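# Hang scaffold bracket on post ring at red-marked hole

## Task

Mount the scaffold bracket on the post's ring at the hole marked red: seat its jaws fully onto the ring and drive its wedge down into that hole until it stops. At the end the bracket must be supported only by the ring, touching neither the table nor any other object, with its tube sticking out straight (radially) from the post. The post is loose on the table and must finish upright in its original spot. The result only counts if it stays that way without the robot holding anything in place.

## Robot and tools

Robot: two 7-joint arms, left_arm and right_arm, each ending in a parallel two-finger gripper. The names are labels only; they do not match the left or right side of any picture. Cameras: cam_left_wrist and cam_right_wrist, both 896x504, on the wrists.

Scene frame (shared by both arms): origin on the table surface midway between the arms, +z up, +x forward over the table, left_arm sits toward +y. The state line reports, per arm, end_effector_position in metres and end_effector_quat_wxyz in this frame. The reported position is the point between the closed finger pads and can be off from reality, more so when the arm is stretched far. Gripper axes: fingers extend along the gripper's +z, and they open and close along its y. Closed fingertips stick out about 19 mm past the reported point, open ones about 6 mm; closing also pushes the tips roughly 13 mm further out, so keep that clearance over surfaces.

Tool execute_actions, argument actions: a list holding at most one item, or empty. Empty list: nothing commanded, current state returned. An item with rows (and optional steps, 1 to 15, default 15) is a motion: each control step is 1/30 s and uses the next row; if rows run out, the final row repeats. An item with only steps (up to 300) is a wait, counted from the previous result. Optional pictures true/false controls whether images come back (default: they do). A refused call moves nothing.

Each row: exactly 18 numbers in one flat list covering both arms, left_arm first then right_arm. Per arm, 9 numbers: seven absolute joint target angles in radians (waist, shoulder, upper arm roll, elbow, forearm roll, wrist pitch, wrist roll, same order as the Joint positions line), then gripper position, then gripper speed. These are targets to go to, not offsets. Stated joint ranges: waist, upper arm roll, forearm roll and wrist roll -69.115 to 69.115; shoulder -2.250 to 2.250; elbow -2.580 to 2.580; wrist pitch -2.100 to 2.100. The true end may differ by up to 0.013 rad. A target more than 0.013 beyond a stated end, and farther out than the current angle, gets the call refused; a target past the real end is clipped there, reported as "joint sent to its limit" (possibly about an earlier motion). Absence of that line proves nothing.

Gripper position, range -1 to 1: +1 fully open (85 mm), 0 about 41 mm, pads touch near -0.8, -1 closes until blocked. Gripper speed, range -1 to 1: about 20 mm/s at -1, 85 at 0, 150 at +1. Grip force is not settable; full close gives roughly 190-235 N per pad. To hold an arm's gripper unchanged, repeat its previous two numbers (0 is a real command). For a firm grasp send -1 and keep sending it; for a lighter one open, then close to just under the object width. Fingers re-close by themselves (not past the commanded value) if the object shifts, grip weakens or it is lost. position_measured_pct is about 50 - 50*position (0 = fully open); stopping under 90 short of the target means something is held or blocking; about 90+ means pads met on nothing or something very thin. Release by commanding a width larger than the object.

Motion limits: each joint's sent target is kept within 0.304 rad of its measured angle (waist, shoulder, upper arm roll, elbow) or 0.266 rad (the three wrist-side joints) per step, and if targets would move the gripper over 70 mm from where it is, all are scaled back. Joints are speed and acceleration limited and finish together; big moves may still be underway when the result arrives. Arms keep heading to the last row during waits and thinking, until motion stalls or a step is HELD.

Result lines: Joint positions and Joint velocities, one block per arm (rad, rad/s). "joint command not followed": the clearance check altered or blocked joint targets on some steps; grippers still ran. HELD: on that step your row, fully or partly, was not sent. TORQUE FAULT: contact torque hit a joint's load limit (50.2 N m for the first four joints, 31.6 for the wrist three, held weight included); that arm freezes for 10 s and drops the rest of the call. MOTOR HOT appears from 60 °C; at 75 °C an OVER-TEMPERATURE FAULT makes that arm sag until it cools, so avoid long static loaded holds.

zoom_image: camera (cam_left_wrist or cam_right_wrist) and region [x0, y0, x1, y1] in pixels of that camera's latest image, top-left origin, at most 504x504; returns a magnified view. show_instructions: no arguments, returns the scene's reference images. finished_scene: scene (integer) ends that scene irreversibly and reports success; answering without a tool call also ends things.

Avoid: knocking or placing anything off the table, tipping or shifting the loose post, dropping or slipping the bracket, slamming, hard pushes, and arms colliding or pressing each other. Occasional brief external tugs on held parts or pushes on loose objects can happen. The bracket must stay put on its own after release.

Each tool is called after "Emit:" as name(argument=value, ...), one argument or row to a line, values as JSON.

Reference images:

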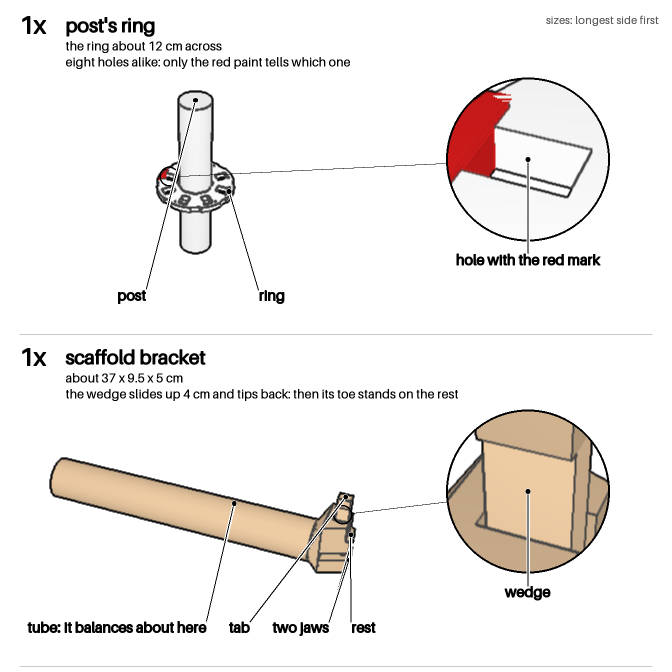

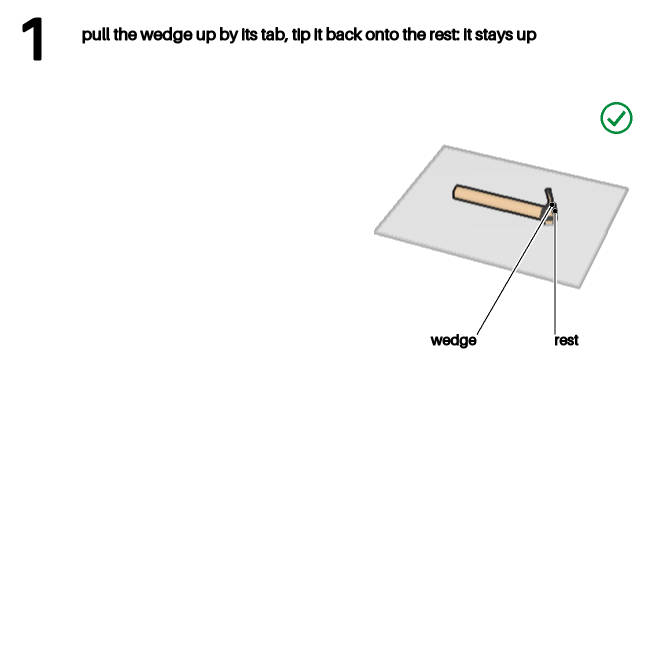

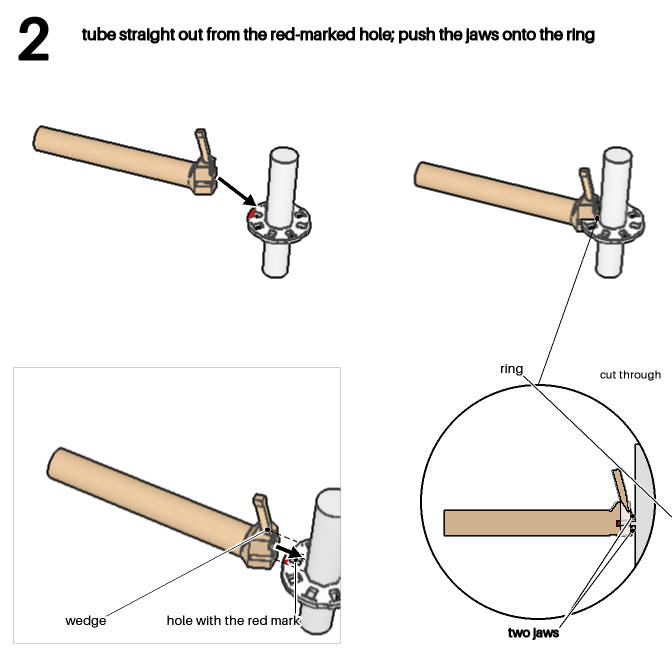

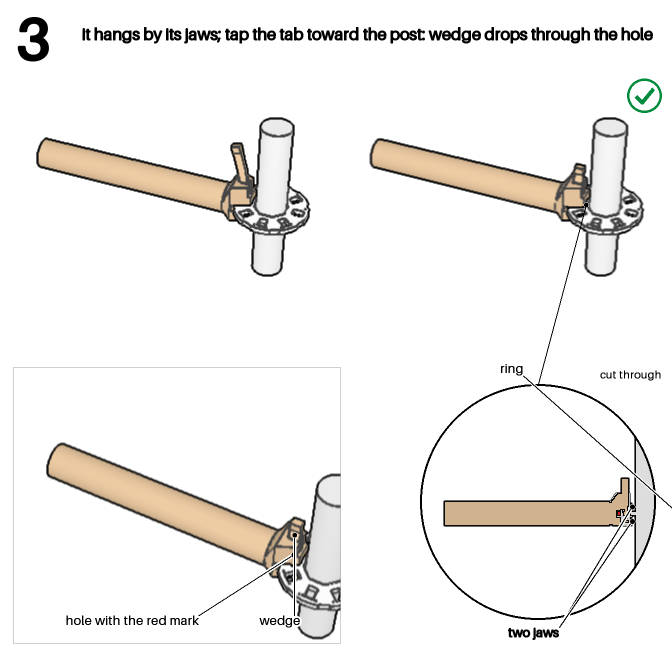

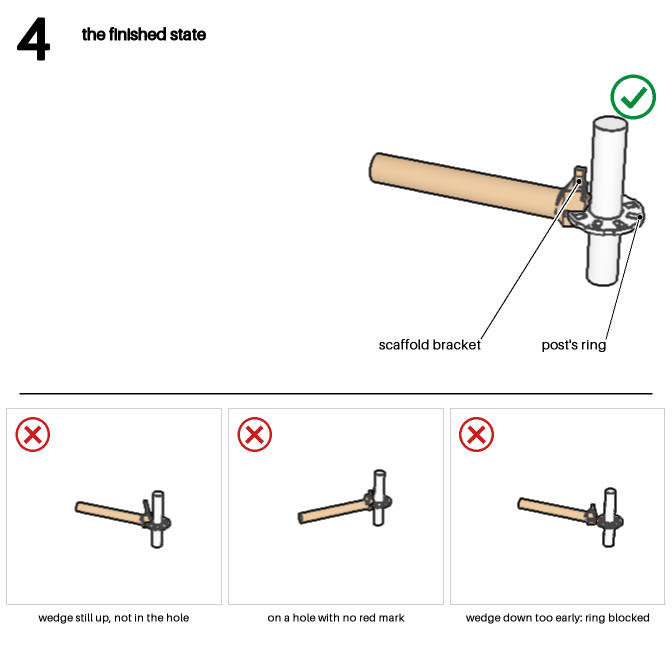

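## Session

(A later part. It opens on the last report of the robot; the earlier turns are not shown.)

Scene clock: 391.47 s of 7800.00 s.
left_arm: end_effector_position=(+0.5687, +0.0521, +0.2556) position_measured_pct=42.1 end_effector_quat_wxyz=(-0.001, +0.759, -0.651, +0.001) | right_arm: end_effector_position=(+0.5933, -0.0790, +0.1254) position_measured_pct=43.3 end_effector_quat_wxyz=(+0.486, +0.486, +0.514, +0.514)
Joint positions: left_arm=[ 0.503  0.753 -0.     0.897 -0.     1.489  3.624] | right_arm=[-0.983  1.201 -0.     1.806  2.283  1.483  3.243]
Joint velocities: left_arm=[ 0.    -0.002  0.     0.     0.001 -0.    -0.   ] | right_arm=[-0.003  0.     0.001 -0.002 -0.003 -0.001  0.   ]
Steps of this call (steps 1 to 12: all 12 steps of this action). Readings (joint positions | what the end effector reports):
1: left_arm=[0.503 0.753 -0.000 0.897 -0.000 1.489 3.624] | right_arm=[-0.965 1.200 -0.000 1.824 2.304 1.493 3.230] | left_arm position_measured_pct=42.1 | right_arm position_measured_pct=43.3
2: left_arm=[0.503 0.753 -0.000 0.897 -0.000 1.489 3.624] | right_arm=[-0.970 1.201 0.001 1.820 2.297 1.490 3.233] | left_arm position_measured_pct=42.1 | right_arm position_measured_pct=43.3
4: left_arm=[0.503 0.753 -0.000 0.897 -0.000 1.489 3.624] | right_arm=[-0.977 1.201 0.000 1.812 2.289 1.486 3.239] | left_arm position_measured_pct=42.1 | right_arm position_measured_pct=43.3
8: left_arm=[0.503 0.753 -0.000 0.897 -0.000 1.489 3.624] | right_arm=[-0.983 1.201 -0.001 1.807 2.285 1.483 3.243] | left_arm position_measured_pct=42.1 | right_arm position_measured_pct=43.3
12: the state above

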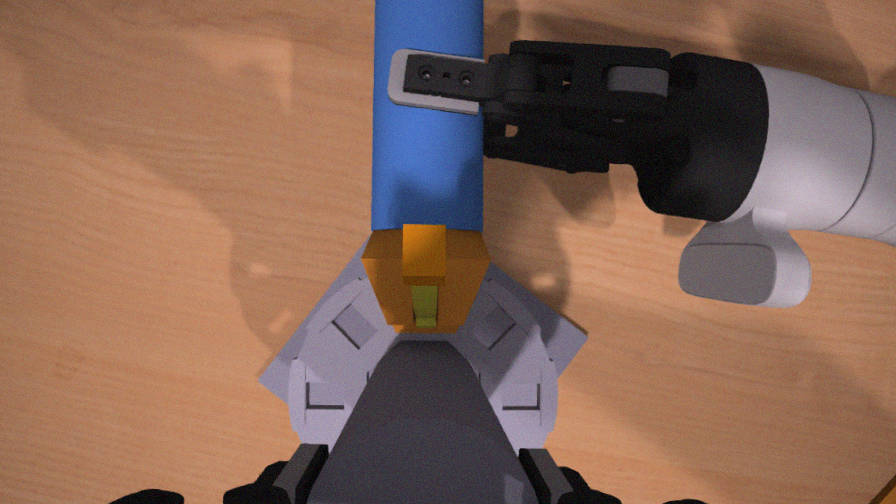

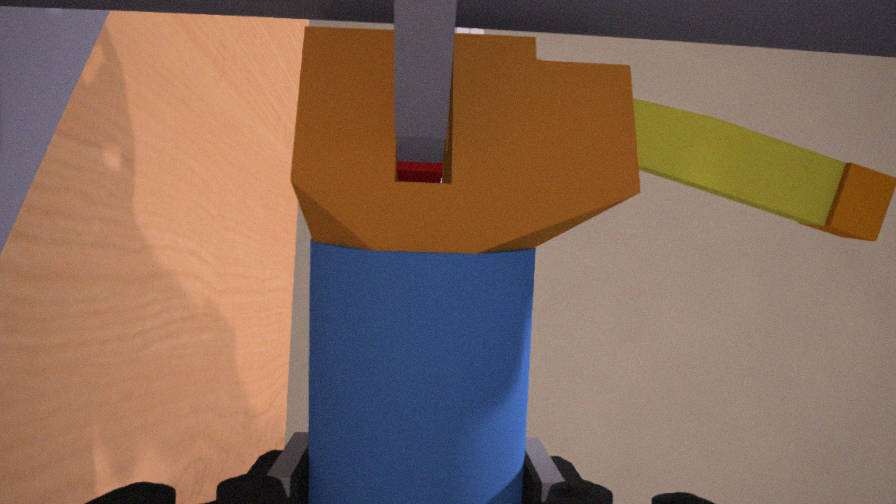

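Emit:
execute_actions(
  actions=[
    {"rows": [[0.5031,0.7534,0.0,0.8982,0.0,1.49,3.6238,0.06,0.3,-0.9894,1.2017,0.0,1.7995,2.2773,1.4794,3.2480,-1,0]], "steps": 12},
  ],
)

Scene clock: 396.47 s of 7800.00 s.
left_arm: end_effector_position=(+0.5687, +0.0521, +0.2556) position_measured_pct=42.1 end_effector_quat_wxyz=(-0.001, +0.759, -0.651, +0.001) | right_arm: end_effector_position=(+0.5935, -0.0786, +0.1252) position_measured_pct=43.3 end_effector_quat_wxyz=(+0.487, +0.487, +0.513, +0.512)
Joint positions: left_arm=[ 0.503  0.753 -0.     0.897 -0.     1.489  3.624] | right_arm=[-0.987  1.202  0.001  1.801  2.275  1.48   3.248]
Joint velocities: left_arm=[-0.     0.     0.     0.     0.001  0.001 -0.   ] | right_arm=[ 0.002  0.    -0.     0.    -0.001  0.     0.   ]
Steps of this call (steps 1 to 15: the robot went on to your last target; steps 16 to 90: nothing new was sent; then 1.60 s passed at rest; steps 91 to 102: all 12 steps of this action). Readings (joint positions | what the end effector reports):
91: left_arm=[0.503 0.753 -0.000 0.897 -0.000 1.489 3.624] | right_arm=[-0.984 1.201 0.000 1.805 2.282 1.483 3.244] | left_arm position_measured_pct=42.1 | right_arm position_measured_pct=43.3
92: left_arm=[0.503 0.753 -0.000 0.897 -0.000 1.489 3.624] | right_arm=[-0.985 1.202 0.001 1.804 2.279 1.482 3.245] | left_arm position_measured_pct=42.1 | right_arm position_measured_pct=43.3
94: left_arm=[0.503 0.753 -0.000 0.897 -0.000 1.489 3.624] | right_arm=[-0.986 1.202 0.001 1.802 2.277 1.481 3.247] | left_arm position_measured_pct=42.1 | right_arm position_measured_pct=43.3
98: left_arm=[0.503 0.753 -0.000 0.897 -0.000 1.489 3.624] | right_arm=[-0.987 1.202 0.001 1.801 2.275 1.480 3.248] | left_arm position_measured_pct=42.1 | right_arm position_measured_pct=43.3
102: the state above

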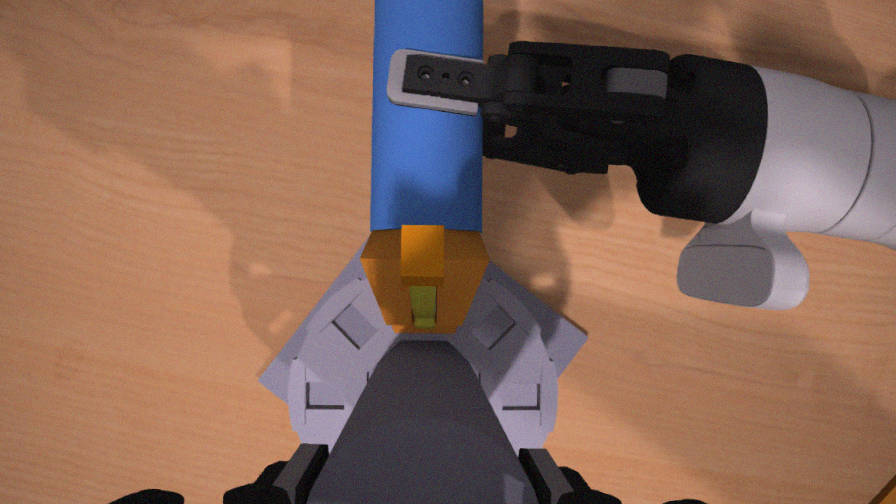

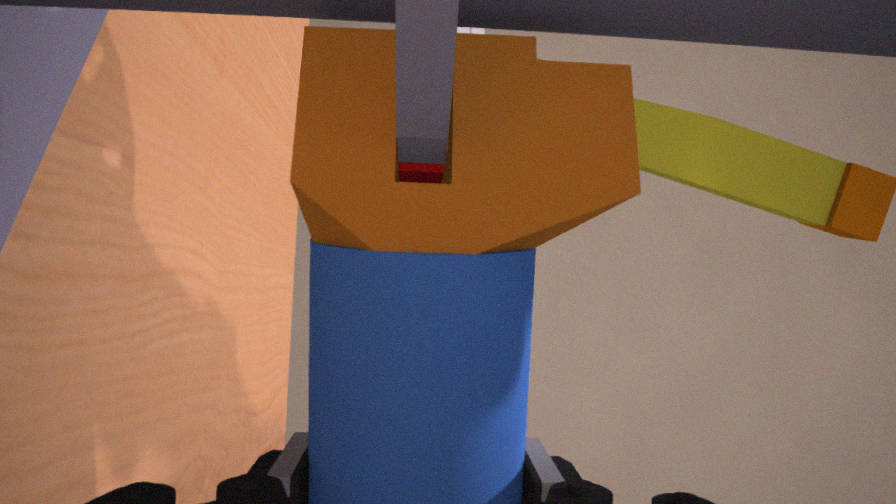

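Emit:
execute_actions(
  actions=[
    {"rows": [[0.5031,0.7534,0.0,0.8982,0.0,1.49,3.6238,0.7,1,-0.9842,1.2013,0.0,1.8053,2.2827,1.4826,3.2438,-1,0]], "steps": 7},
  ],
  pictures=false,
)

Emit:
execute_actions(
  actions=[
    {"rows": [[0.6262,0.9275,0.0,0.6207,0.0,1.5934,3.7468,0.7,1,-0.9842,1.2013,0.0,1.8053,2.2827,1.4826,3.2438,-1,0]], "steps": 12},
  ],
  pictures=false,
)

Emit:
execute_actions(
  actions=[
    {"rows": [[0.6262,0.9275,0.0,0.6207,0.0,1.5934,3.7468,-0.85,1,-0.9842,1.2013,0.0,1.8053,2.2827,1.4826,3.2438,-1,0]], "steps": 15},
  ],
)

Scene clock: 431.60 s of 7800.00 s.
left_arm: end_effector_position=(+0.5680, +0.0520, +0.2550) position_measured_pct=19.8 end_effector_quat_wxyz=(+0.000, +0.759, -0.651, -0.000) | right_arm: end_effector_position=(+0.5932, -0.0789, +0.1251) position_measured_pct=43.3 end_effector_quat_wxyz=(+0.486, +0.486, +0.514, +0.513)
Joint positions: left_arm=[0.503 0.754 0.    0.898 0.    1.49  3.624] | right_arm=[-0.984  1.202  0.     1.805  2.282  1.482  3.244]
Joint velocities: left_arm=[ 0.001 -0.002 -0.    -0.    -0.001  0.001 -0.001] | right_arm=[ 0.002 -0.002 -0.     0.004  0.005  0.003 -0.004]
Steps of this call (steps 1 to 15: the robot went on to your last target; steps 16 to 90: nothing new was sent; then 31.90 s passed at rest; steps 91 to 97: all 7 steps of this action). Readings (joint positions | what the end effector reports):
91: left_arm=[0.503 0.753 -0.000 0.897 -0.000 1.489 3.624] | right_arm=[-0.986 1.202 0.001 1.801 2.276 1.480 3.248] | left_arm position_measured_pct=42.1 | right_arm position_measured_pct=43.3
92: left_arm=[0.503 0.754 -0.000 0.898 -0.000 1.489 3.624] | right_arm=[-0.985 1.202 0.001 1.803 2.279 1.480 3.246] | left_arm position_measured_pct=41.3 | right_arm position_measured_pct=43.3
94: left_arm=[0.503 0.754 -0.000 0.898 -0.000 1.490 3.624] | right_arm=[-0.984 1.202 0.000 1.804 2.281 1.482 3.245] | left_arm position_measured_pct=33.7 | right_arm position_measured_pct=43.3
97: the state above

Scene clock: 432.00 s of 7800.00 s.
left_arm: end_effector_position=(+0.5812, -0.0278, +0.2363) position_measured_pct=15.1 end_effector_quat_wxyz=(+0.001, +0.759, -0.651, +0.000) | right_arm: end_effector_position=(+0.5932, -0.0789, +0.1252) position_measured_pct=43.3 end_effector_quat_wxyz=(+0.486, +0.486, +0.514, +0.514)
Joint positions: left_arm=[0.613 0.908 0.001 0.651 0.001 1.582 3.735] | right_arm=[-0.984  1.201  0.     1.805  2.282  1.483  3.244]
Joint velocities: left_arm=[ 0.196  0.262  0.003 -0.464  0.001  0.177  0.211] | right_arm=[ 0.    -0.    -0.     0.     0.     0.001 -0.001]
Steps of this call (steps 1 to 12: all 12 steps of this action). Readings (joint positions | what the end effector reports):
1: left_arm=[0.504 0.754 -0.000 0.897 -0.000 1.490 3.624] | right_arm=[-0.984 1.202 0.000 1.805 2.282 1.482 3.244] | left_arm position_measured_pct=17.5 | right_arm position_measured_pct=43.3
2: left_arm=[0.506 0.759 -0.001 0.891 -0.001 1.493 3.626] | right_arm=[-0.984 1.202 0.000 1.805 2.282 1.482 3.244] | left_arm position_measured_pct=16.3 | right_arm position_measured_pct=43.3
4: left_arm=[0.519 0.778 -0.001 0.863 -0.001 1.503 3.638] | right_arm=[-0.984 1.202 0.000 1.805 2.282 1.483 3.244] | left_arm position_measured_pct=15.1 | right_arm position_measured_pct=43.3
8: left_arm=[0.571 0.852 -0.001 0.747 -0.000 1.545 3.690] | right_arm=[-0.984 1.201 0.000 1.805 2.282 1.483 3.244] | left_arm position_measured_pct=15.1 | right_arm position_measured_pct=43.3
12: the state above

Scene clock: 432.50 s of 7800.00 s.
left_arm: end_effector_position=(+0.5817, -0.0370, +0.2331) position_measured_pct=79.8 end_effector_quat_wxyz=(-0.000, +0.759, -0.651, +0.000) | right_arm: end_effector_position=(+0.5932, -0.0789, +0.1252) position_measured_pct=43.3 end_effector_quat_wxyz=(+0.486, +0.486, +0.514, +0.514)
Joint positions: left_arm=[0.626 0.927 0.    0.621 0.    1.593 3.747] | right_arm=[-0.984  1.201  0.     1.805  2.282  1.483  3.244]
Joint velocities: left_arm=[ 0.001  0.001  0.     0.    -0.001 -0.     0.001] | right_arm=[-0.    -0.    -0.    -0.     0.    -0.001  0.   ]
Steps of this call (steps 1 to 15: all 15 steps of this action). Readings (joint positions | what the end effector reports):
1: left_arm=[0.618 0.915 0.001 0.638 0.001 1.587 3.741] | right_arm=[-0.984 1.201 0.000 1.805 2.282 1.483 3.244] | left_arm position_measured_pct=15.1 | right_arm position_measured_pct=43.3
2: left_arm=[0.622 0.920 0.001 0.629 0.001 1.591 3.744] | right_arm=[-0.984 1.201 0.000 1.805 2.282 1.483 3.244] | left_arm position_measured_pct=15.9 | right_arm position_measured_pct=43.3
4: left_arm=[0.624 0.923 0.001 0.624 0.000 1.593 3.746] | right_arm=[-0.984 1.201 0.000 1.805 2.282 1.483 3.244] | left_arm position_measured_pct=23.4 | right_arm position_measured_pct=43.3
8: left_arm=[0.625 0.926 0.000 0.621 0.000 1.593 3.747] | right_arm=[-0.984 1.201 0.000 1.805 2.282 1.483 3.244] | left_arm position_measured_pct=43.3 | right_arm position_measured_pct=43.3
15: the state above

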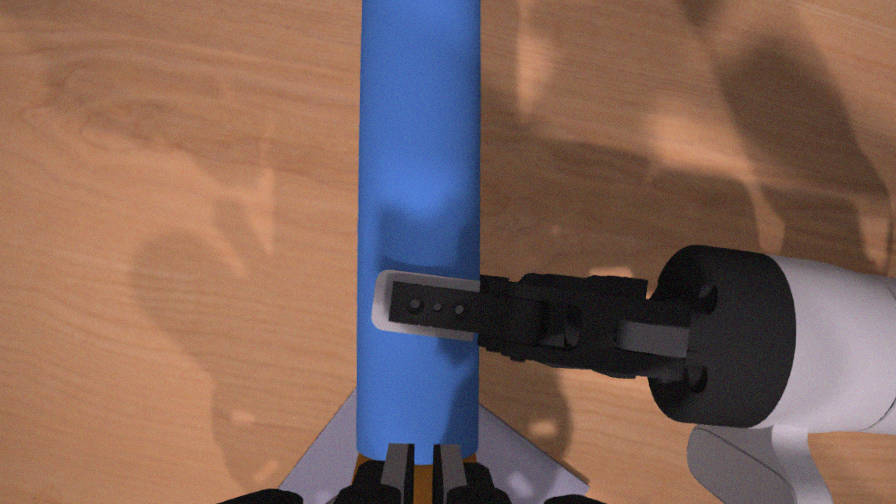

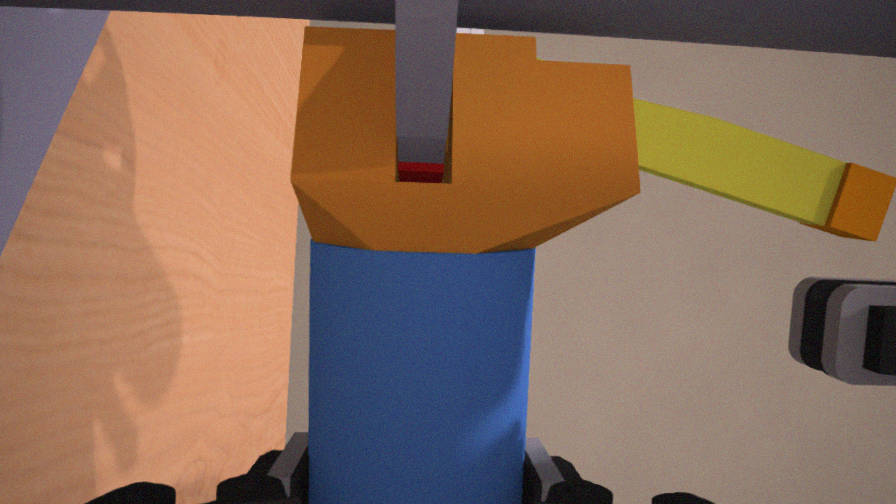

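Emit:
execute_actions(
  actions=[],
)

Scene clock: 442.03 s of 7800.00 s.
left_arm: end_effector_position=(+0.5817, -0.0370, +0.2330) position_measured_pct=90.5 end_effector_quat_wxyz=(+0.000, +0.759, -0.651, -0.000) | right_arm: end_effector_position=(+0.5932, -0.0789, +0.1252) position_measured_pct=43.3 end_effector_quat_wxyz=(+0.486, +0.486, +0.514, +0.514)
Joint positions: left_arm=[0.626 0.928 0.    0.621 0.    1.593 3.747] | right_arm=[-0.984  1.201  0.     1.805  2.282  1.483  3.244]
Joint velocities: left_arm=[-0.    -0.001 -0.    -0.     0.    -0.001  0.   ] | right_arm=[ 0.     0.     0.    -0.001  0.    -0.001  0.   ]
Steps of this call (steps 1 to 15: the robot went on to your last target; steps 16 to 90: nothing new was sent; then 6.53 s passed at rest). Readings (joint positions | what the end effector reports):
1: left_arm=[0.626 0.927 0.000 0.621 0.000 1.593 3.747] | right_arm=[-0.984 1.201 0.000 1.805 2.282 1.483 3.244] | left_arm position_measured_pct=84.9 | right_arm position_measured_pct=43.3
2: left_arm=[0.626 0.927 0.000 0.621 0.000 1.593 3.747] | right_arm=[-0.984 1.201 0.000 1.805 2.282 1.483 3.244] | left_arm position_measured_pct=88.5 | right_arm position_measured_pct=43.3
4: left_arm=[0.626 0.927 0.000 0.621 0.000 1.593 3.747] | right_arm=[-0.984 1.201 0.000 1.805 2.282 1.483 3.244] | left_arm position_measured_pct=90.5 | right_arm position_measured_pct=43.3
8: left_arm=[0.626 0.927 0.000 0.621 0.000 1.593 3.747] | right_arm=[-0.984 1.201 0.000 1.805 2.282 1.483 3.244] | left_arm position_measured_pct=90.5 | right_arm position_measured_pct=43.3
90: the state above
All arms were judged still, so your last target was given up. Only a new action makes them travel on or press farther. Fingers that are still opening or closing keep moving.

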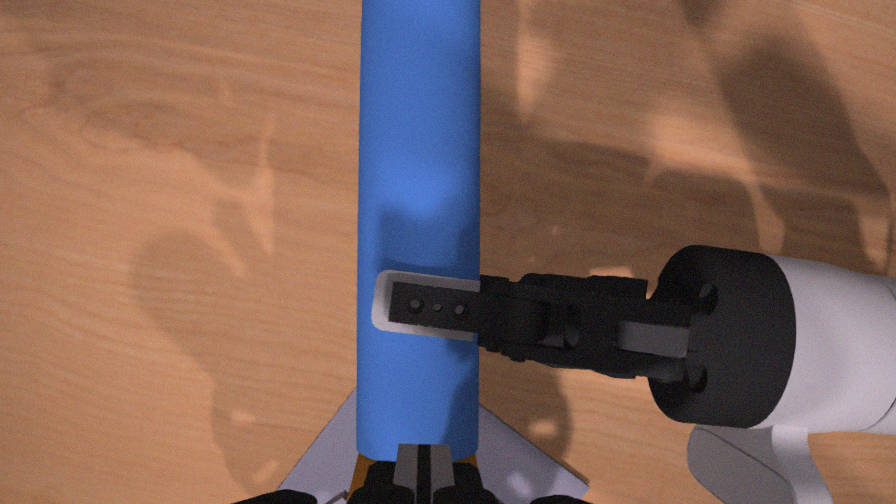

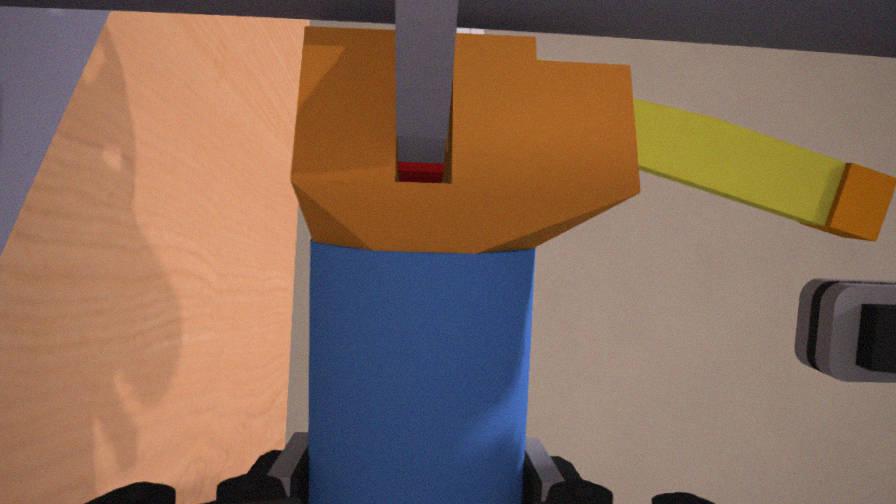

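Emit:
execute_actions(
  actions=[
    {"rows": [[0.5873,0.8618,0,0.7550,0,1.5248,3.7080,-0.85,1,-0.9842,1.2013,0,1.8053,2.2827,1.4826,3.2438,-1,0]], "steps": 15},
  ],
)

Scene clock: 443.93 s of 7800.00 s.
left_arm: end_effector_position=(+0.5770, -0.0077, +0.2323) position_measured_pct=90.5 end_effector_quat_wxyz=(+0.000, +0.759, -0.651, -0.000) | right_arm: end_effector_position=(+0.5932, -0.0789, +0.1250) position_measured_pct=43.3 end_effector_quat_wxyz=(+0.486, +0.486, +0.514, +0.513)
Joint positions: left_arm=[ 0.588  0.863 -0.     0.754  0.     1.525  3.708] | right_arm=[-0.984  1.202  0.     1.806  2.282  1.482  3.244]
Joint velocities: left_arm=[-0.005 -0.013  0.     0.007 -0.    -0.003 -0.001] | right_arm=[ 0.003 -0.002  0.002  0.001 -0.003  0.003 -0.001]
Steps of this call (steps 1 to 42: nothing new was sent; steps 43 to 57: all 15 steps of this action). Readings (joint positions | what the end effector reports):
43: left_arm=[0.626 0.927 0.000 0.622 0.000 1.593 3.747] | right_arm=[-0.984 1.201 0.000 1.805 2.282 1.483 3.244] | left_arm position_measured_pct=90.5 | right_arm position_measured_pct=43.3
44: left_arm=[0.624 0.923 0.000 0.628 0.000 1.590 3.745] | right_arm=[-0.984 1.201 0.000 1.805 2.282 1.483 3.244] | left_arm position_measured_pct=90.5 | right_arm position_measured_pct=43.3
46: left_arm=[0.616 0.908 0.001 0.655 0.001 1.576 3.738] | right_arm=[-0.984 1.201 0.000 1.805 2.282 1.483 3.244] | left_arm position_measured_pct=90.5 | right_arm position_measured_pct=43.3
50: left_arm=[0.594 0.872 -0.000 0.732 -0.000 1.536 3.714] | right_arm=[-0.984 1.201 0.000 1.805 2.282 1.483 3.244] | left_arm position_measured_pct=90.5 | right_arm position_measured_pct=43.3
57: the state above

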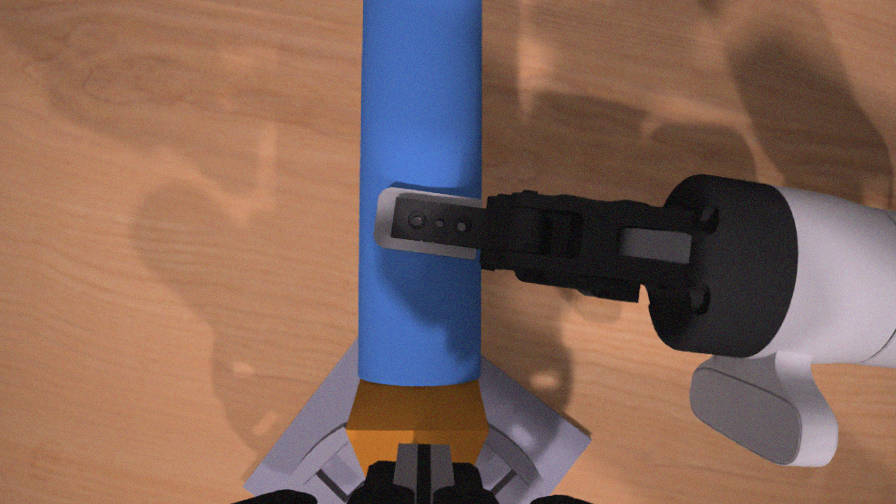

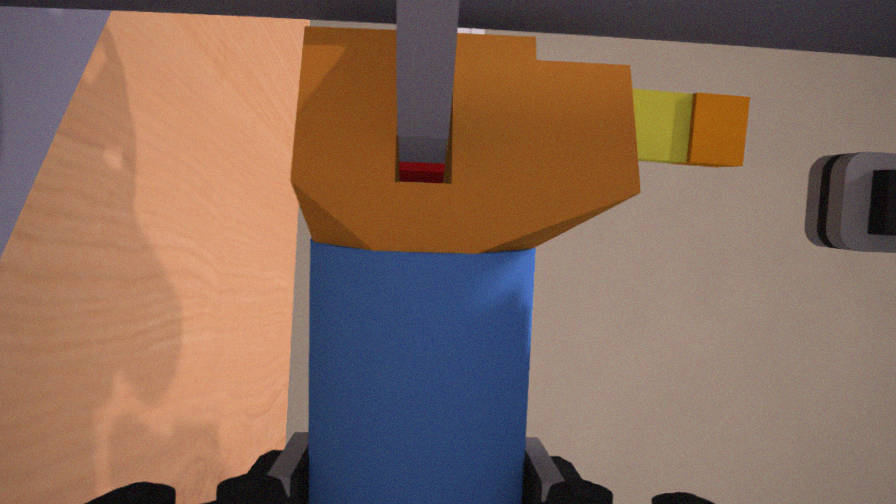

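Emit:
execute_actions(
  actions=[
    {"rows": [[0.5738,0.8426,0,0.7937,0,1.5054,3.6945,-0.85,1,-0.9842,1.2013,0,1.8053,2.2827,1.4826,3.2438,-1,0]], "steps": 8},
  ],
  pictures=false,
)

Emit:
execute_actions(
  actions=[
    {"rows": [[0.5738,0.8472,0,0.8322,0,1.4621,3.6945,-0.85,1,-0.9842,1.2013,0,1.8053,2.2827,1.4826,3.2438,-1,0]], "steps": 12},
  ],
)

Scene clock: 457.30 s of 7800.00 s.
left_arm: end_effector_position=(+0.5757, +0.0021, +0.2326) position_measured_pct=90.5 end_effector_quat_wxyz=(-0.000, +0.759, -0.651, -0.000) | right_arm: end_effector_position=(+0.5932, -0.0789, +0.1252) position_measured_pct=43.3 end_effector_quat_wxyz=(+0.486, +0.486, +0.514, +0.514)
Joint positions: left_arm=[ 0.575  0.844 -0.     0.791 -0.     1.506  3.695] | right_arm=[-0.984  1.201  0.     1.805  2.282  1.483  3.244]
Joint velocities: left_arm=[-0.009 -0.013  0.004  0.03   0.003 -0.014 -0.009] | right_arm=[-0.001  0.    -0.    -0.001 -0.     0.    -0.   ]
Steps of this call (steps 1 to 15: the robot went on to your last target; steps 16 to 90: nothing new was sent; then 10.10 s passed at rest; steps 91 to 98: all 8 steps of this action). Readings (joint positions | what the end effector reports):
91: left_arm=[0.587 0.861 0.000 0.756 0.000 1.524 3.708] | right_arm=[-0.984 1.201 0.000 1.805 2.282 1.483 3.244] | left_arm position_measured_pct=90.5 | right_arm position_measured_pct=43.3
92: left_arm=[0.585 0.858 0.001 0.762 0.000 1.521 3.706] | right_arm=[-0.984 1.201 0.000 1.805 2.282 1.483 3.244] | left_arm position_measured_pct=90.5 | right_arm position_measured_pct=43.3
94: left_arm=[0.579 0.849 0.000 0.779 0.000 1.513 3.700] | right_arm=[-0.984 1.201 0.000 1.805 2.282 1.483 3.244] | left_arm position_measured_pct=90.5 | right_arm position_measured_pct=43.3
98: the state above

Scene clock: 457.70 s of 7800.00 s.
left_arm: end_effector_position=(+0.5757, +0.0025, +0.2180) position_measured_pct=90.5 end_effector_quat_wxyz=(+0.000, +0.759, -0.651, -0.000) | right_arm: end_effector_position=(+0.5932, -0.0789, +0.1252) position_measured_pct=43.3 end_effector_quat_wxyz=(+0.486, +0.486, +0.514, +0.514)
Joint positions: left_arm=[ 0.574  0.847 -0.     0.832 -0.     1.462  3.695] | right_arm=[-0.984  1.201  0.     1.805  2.282  1.483  3.244]
Joint velocities: left_arm=[-0.    -0.001 -0.     0.004  0.    -0.003  0.   ] | right_arm=[-0.001 -0.    -0.     0.    -0.    -0.     0.001]
Steps of this call (steps 1 to 12: all 12 steps of this action). Readings (joint positions | what the end effector reports):
1: left_arm=[0.575 0.844 -0.000 0.793 -0.000 1.505 3.695] | right_arm=[-0.984 1.201 0.000 1.805 2.282 1.483 3.244] | left_arm position_measured_pct=90.5 | right_arm position_measured_pct=43.3
2: left_arm=[0.574 0.844 -0.000 0.799 -0.000 1.499 3.695] | right_arm=[-0.984 1.201 0.000 1.805 2.282 1.483 3.244] | left_arm position_measured_pct=90.5 | right_arm position_measured_pct=43.3
4: left_arm=[0.574 0.845 0.000 0.817 0.000 1.479 3.695] | right_arm=[-0.984 1.201 0.000 1.805 2.282 1.483 3.244] | left_arm position_measured_pct=90.5 | right_arm position_measured_pct=43.3
8: left_arm=[0.574 0.848 -0.000 0.830 -0.000 1.464 3.695] | right_arm=[-0.984 1.201 0.000 1.805 2.282 1.483 3.244] | left_arm position_measured_pct=90.5 | right_arm position_measured_pct=43.3
12: the state above

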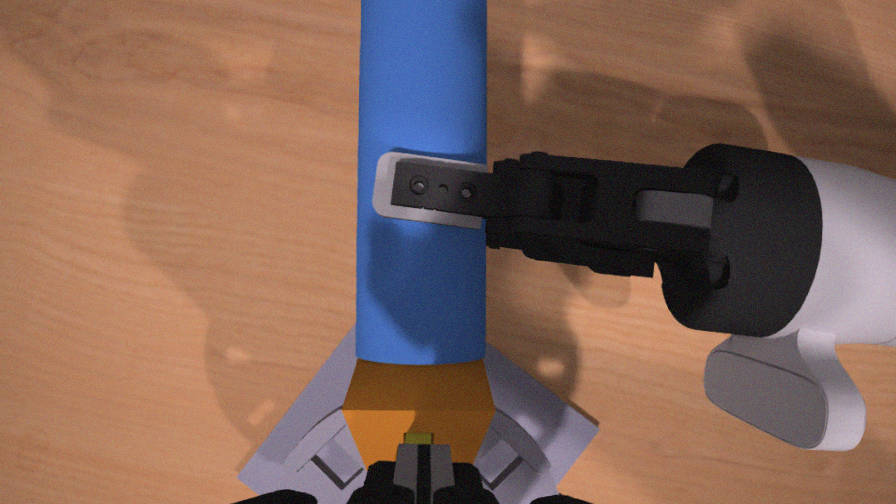

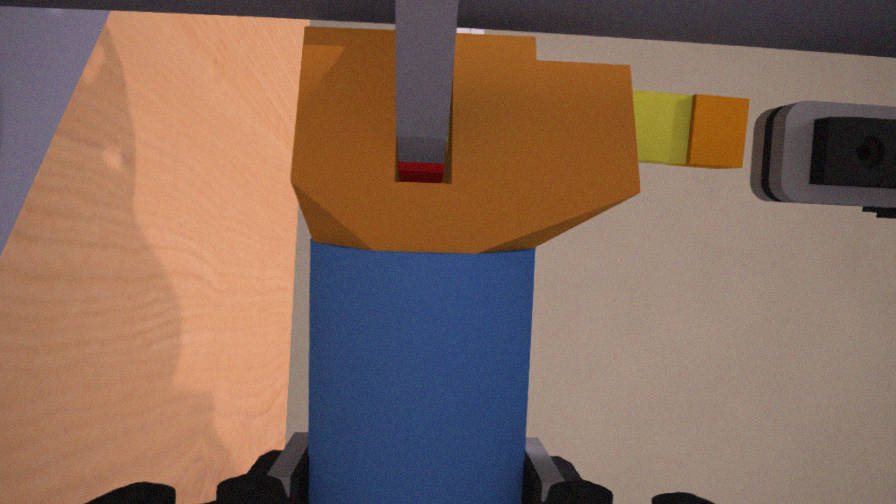

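Emit:
execute_actions(
  actions=[
    {"rows": [[0.5738,0.8497,0,0.8528,0,1.4391,3.6945,-0.85,1,-0.9842,1.2013,0,1.8053,2.2827,1.4826,3.2438,-1,0]], "steps": 15},
  ],
)

Scene clock: 460.40 s of 7800.00 s.
left_arm: end_effector_position=(+0.5756, +0.0026, +0.2102) position_measured_pct=90.5 end_effector_quat_wxyz=(-0.000, +0.759, -0.651, +0.000) | right_arm: end_effector_position=(+0.5932, -0.0789, +0.1250) position_measured_pct=43.3 end_effector_quat_wxyz=(+0.486, +0.486, +0.514, +0.513)
Joint positions: left_arm=[ 0.574  0.849 -0.     0.853 -0.     1.439  3.695] | right_arm=[-0.984  1.202  0.     1.806  2.282  1.482  3.244]
Joint velocities: left_arm=[ 0.    -0.002  0.     0.001 -0.     0.    -0.   ] | right_arm=[0.001 0.    0.    0.001 0.    0.    0.   ]
Steps of this call (steps 1 to 15: the robot went on to your last target; steps 16 to 66: nothing new was sent; steps 67 to 81: all 15 steps of this action). Readings (joint positions | what the end effector reports):
67: left_arm=[0.574 0.847 0.000 0.833 0.000 1.461 3.695] | right_arm=[-0.984 1.201 0.000 1.805 2.282 1.483 3.244] | left_arm position_measured_pct=90.5 | right_arm position_measured_pct=43.3
68: left_arm=[0.574 0.847 0.000 0.838 0.000 1.456 3.695] | right_arm=[-0.984 1.201 0.000 1.805 2.282 1.483 3.244] | left_arm position_measured_pct=90.5 | right_arm position_measured_pct=43.3
70: left_arm=[0.574 0.849 0.000 0.847 0.000 1.446 3.694] | right_arm=[-0.984 1.201 0.000 1.805 2.282 1.483 3.244] | left_arm position_measured_pct=90.5 | right_arm position_measured_pct=43.3
74: left_arm=[0.574 0.850 -0.000 0.852 -0.000 1.440 3.695] | right_arm=[-0.984 1.202 0.000 1.805 2.282 1.482 3.244] | left_arm position_measured_pct=90.5 | right_arm position_measured_pct=43.3
81: the state above

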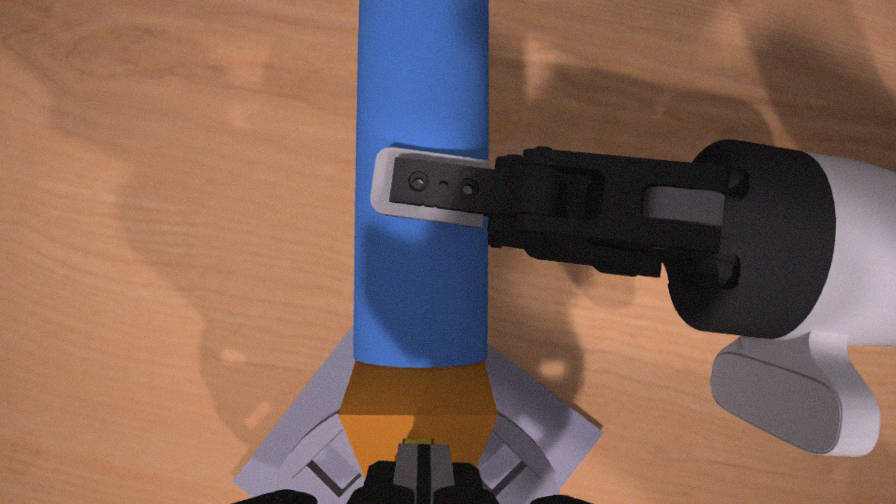

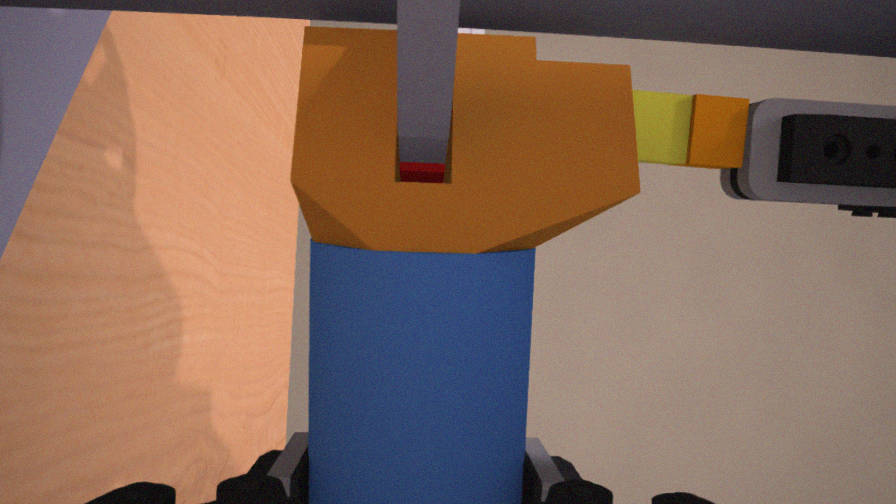

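Emit:
zoom_image(
  camera="cam_right_wrist",
  region=[620, 60, 860, 240],
)

Region (620, 60, 860, 240) of cam_right_wrist's 896x504 image, scaled by 2.100; it fills the top 378 rows of this view, and the rest is white.

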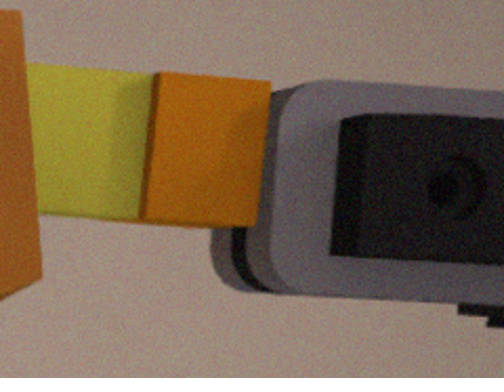

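Emit:
execute_actions(
  actions=[
    {"rows": [[0.5738,0.8518,0,0.8675,0,1.4223,3.6945,-0.85,1,-0.9842,1.2013,0,1.8053,2.2827,1.4826,3.2438,-1,0]], "steps": 15},
  ],
)

Emit:
zoom_image(
  camera="cam_right_wrist",
  region=[620, 60, 860, 240],
)

Scene clock: 470.73 s of 7800.00 s.
left_arm: end_effector_position=(+0.5761, +0.0019, +0.2095) position_measured_pct=90.5 end_effector_quat_wxyz=(-0.001, +0.759, -0.651, +0.004) | right_arm: end_effector_position=(+0.5928, -0.0790, +0.1230) position_measured_pct=43.3 end_effector_quat_wxyz=(+0.484, +0.488, +0.514, +0.513)
Joint positions: left_arm=[0.574 0.845 0.    0.865 0.    1.424 3.695] | right_arm=[-0.983  1.203 -0.002  1.805  2.282  1.48   3.24 ]
Joint velocities: left_arm=[ 0.    -0.001  0.     0.001 -0.     0.     0.   ] | right_arm=[-0.     0.    -0.    -0.001  0.     0.001 -0.001]
Steps of this call (steps 1 to 15: the robot went on to your last target; steps 16 to 90: nothing new was sent; then 6.83 s passed at rest; steps 91 to 105: all 15 steps of this action). Readings (joint positions | what the end effector reports):
91: left_arm=[0.574 0.849 -0.000 0.854 -0.000 1.438 3.695] | right_arm=[-0.984 1.202 0.000 1.806 2.282 1.482 3.244] | left_arm position_measured_pct=90.5 | right_arm position_measured_pct=43.3
92: left_arm=[0.574 0.849 0.000 0.857 0.000 1.435 3.695] | right_arm=[-0.984 1.202 0.000 1.806 2.282 1.482 3.244] | left_arm position_measured_pct=90.5 | right_arm position_measured_pct=43.3
94: left_arm=[0.574 0.846 0.000 0.861 -0.000 1.429 3.695] | right_arm=[-0.984 1.202 -0.000 1.806 2.282 1.482 3.243] | left_arm position_measured_pct=90.5 | right_arm position_measured_pct=43.3
98: left_arm=[0.574 0.845 0.000 0.864 0.000 1.425 3.695] | right_arm=[-0.983 1.203 -0.002 1.805 2.282 1.480 3.240] | left_arm position_measured_pct=90.5 | right_arm position_measured_pct=43.3
105: the state above

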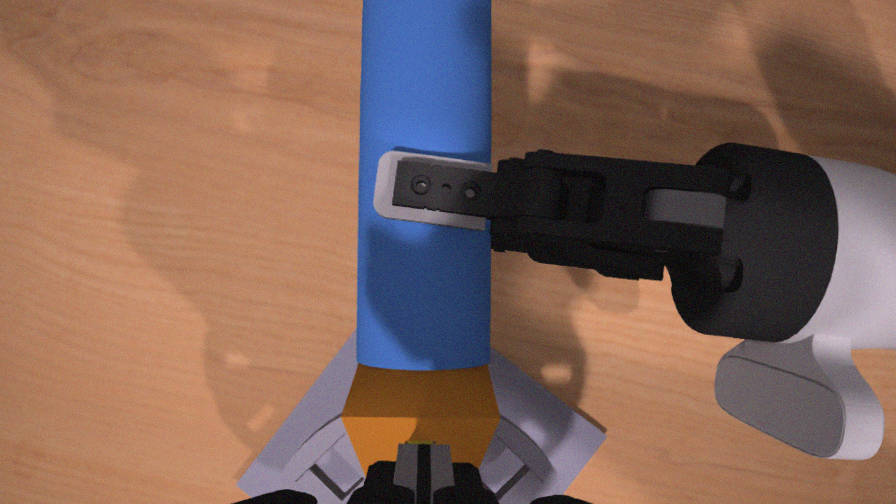

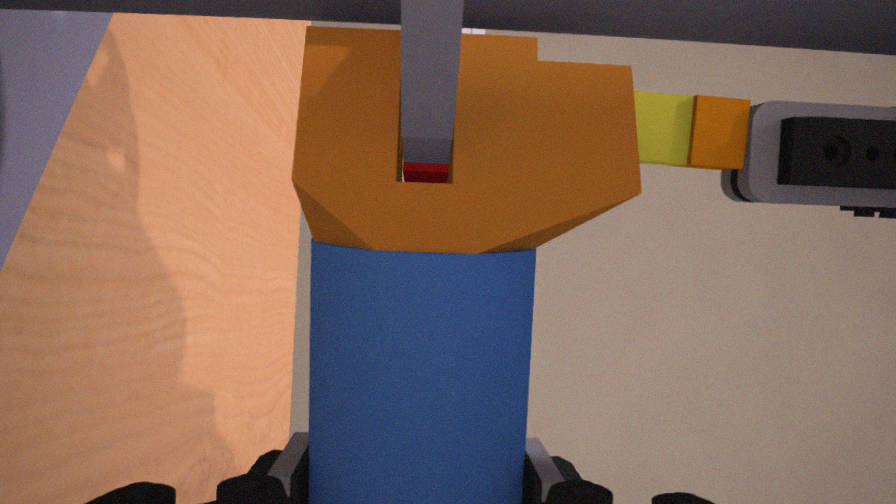

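Region (620, 60, 860, 240) of cam_right_wrist's 896x504 image, scaled by 2.100; it fills the top 378 rows of this view, and the rest is white.

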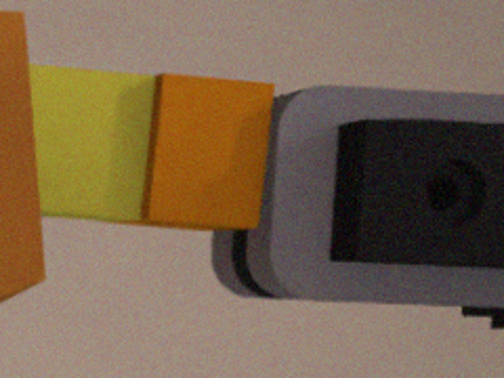

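Emit:
execute_actions(
  actions=[
    {"rows": [[0.5738,0.8426,0,0.7937,0,1.5054,3.6945,-0.85,1,-0.9842,1.2013,0,1.8053,2.2827,1.4826,3.2438,-1,0],[0.5738,0.8426,0,0.7937,0,1.5054,3.6945,-0.85,1,-0.9842,1.2013,0,1.8053,2.2827,1.4826,3.2438,-1,0],[0.5738,0.8426,0,0.7937,0,1.5054,3.6945,-0.85,1,-0.9842,1.2013,0,1.8053,2.2827,1.4826,3.2438,-1,0],[0.5738,0.8426,0,0.7937,0,1.5054,3.6945,-0.85,1,-0.9842,1.2013,0,1.8053,2.2827,1.4826,3.2438,-1,0],[0.5738,0.8426,0,0.7937,0,1.5054,3.6945,-0.85,1,-0.9842,1.2013,0,1.8053,2.2827,1.4826,3.2438,1,0]], "steps": 15},
  ],
  pictures=false,
)

Emit:
execute_actions(
  actions=[
    {"rows": [[0.6262,0.9275,0,0.6207,0,1.5934,3.7468,-0.85,1,-0.9842,1.2013,0,1.8053,2.2827,1.4826,3.2438,1,0]], "steps": 8},
  ],
)

Scene clock: 481.07 s of 7800.00 s.
left_arm: end_effector_position=(+0.5756, +0.0026, +0.2331) position_measured_pct=90.5 end_effector_quat_wxyz=(-0.000, +0.759, -0.651, +0.000) | right_arm: end_effector_position=(+0.5931, -0.0787, +0.1250) position_measured_pct=18.3 end_effector_quat_wxyz=(+0.486, +0.486, +0.514, +0.514)
Joint positions: left_arm=[ 0.574  0.842 -0.     0.794 -0.     1.505  3.695] | right_arm=[-0.984  1.202  0.     1.805  2.283  1.483  3.244]
Joint velocities: left_arm=[ 0.     0.004 -0.    -0.002 -0.     0.003  0.   ] | right_arm=[-0.001 -0.007 -0.001 -0.001  0.    -0.     0.   ]
Steps of this call (steps 1 to 15: the robot went on to your last target; steps 16 to 90: nothing new was sent; then 6.83 s passed at rest; steps 91 to 105: all 15 steps of this action). Readings (joint positions | what the end effector reports):
91: left_arm=[0.574 0.844 0.000 0.864 0.000 1.425 3.695] | right_arm=[-0.983 1.203 -0.002 1.805 2.282 1.480 3.240] | left_arm position_measured_pct=90.5 | right_arm position_measured_pct=43.3
92: left_arm=[0.574 0.845 0.000 0.859 0.000 1.430 3.695] | right_arm=[-0.983 1.203 -0.002 1.805 2.282 1.480 3.240] | left_arm position_measured_pct=90.5 | right_arm position_measured_pct=43.3
94: left_arm=[0.574 0.846 -0.000 0.835 -0.000 1.458 3.695] | right_arm=[-0.983 1.203 -0.002 1.805 2.282 1.480 3.240] | left_arm position_measured_pct=90.5 | right_arm position_measured_pct=43.3
98: left_arm=[0.574 0.842 0.000 0.798 0.000 1.501 3.694] | right_arm=[-0.984 1.205 -0.002 1.806 2.283 1.477 3.243] | left_arm position_measured_pct=90.5 | right_arm position_measured_pct=38.5
105: the state above

Scene clock: 481.33 s of 7800.00 s.
left_arm: end_effector_position=(+0.5805, -0.0275, +0.2318) position_measured_pct=90.5 end_effector_quat_wxyz=(+0.001, +0.759, -0.651, -0.001) | right_arm: end_effector_position=(+0.5931, -0.0785, +0.1254) position_measured_pct=0.4 end_effector_quat_wxyz=(+0.486, +0.486, +0.514, +0.514)
Joint positions: left_arm=[0.613 0.908 0.    0.664 0.    1.571 3.734] | right_arm=[-0.984  1.201 -0.     1.805  2.283  1.483  3.244]
Joint velocities: left_arm=[ 0.166  0.235  0.014 -0.57   0.009  0.302  0.183] | right_arm=[ 0.    -0.001  0.     0.001  0.    -0.    -0.001]
Steps of this call (steps 1 to 8: all 8 steps of this action). Readings (joint positions | what the end effector reports):
1: left_arm=[0.574 0.843 -0.000 0.793 -0.000 1.506 3.695] | right_arm=[-0.984 1.202 0.000 1.805 2.283 1.483 3.244] | left_arm position_measured_pct=90.5 | right_arm position_measured_pct=15.1
2: left_arm=[0.576 0.847 -0.000 0.787 -0.000 1.509 3.696] | right_arm=[-0.984 1.202 0.000 1.805 2.283 1.483 3.244] | left_arm position_measured_pct=90.5 | right_arm position_measured_pct=12.3
4: left_arm=[0.585 0.863 -0.001 0.759 -0.001 1.522 3.704] | right_arm=[-0.984 1.201 0.000 1.805 2.283 1.483 3.244] | left_arm position_measured_pct=90.5 | right_arm position_measured_pct=6.3
8: the state above

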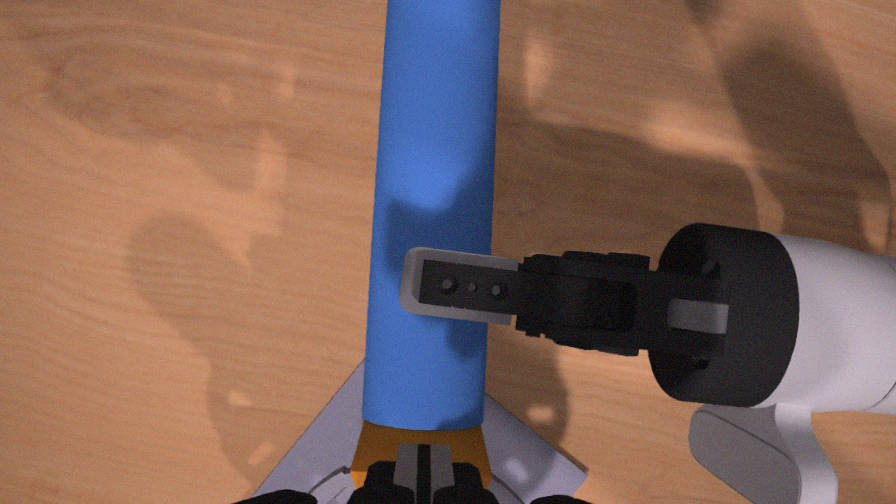

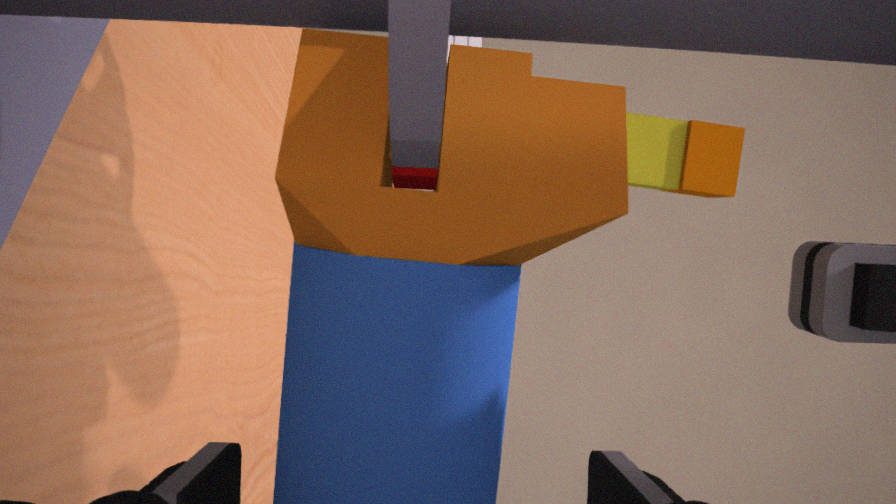

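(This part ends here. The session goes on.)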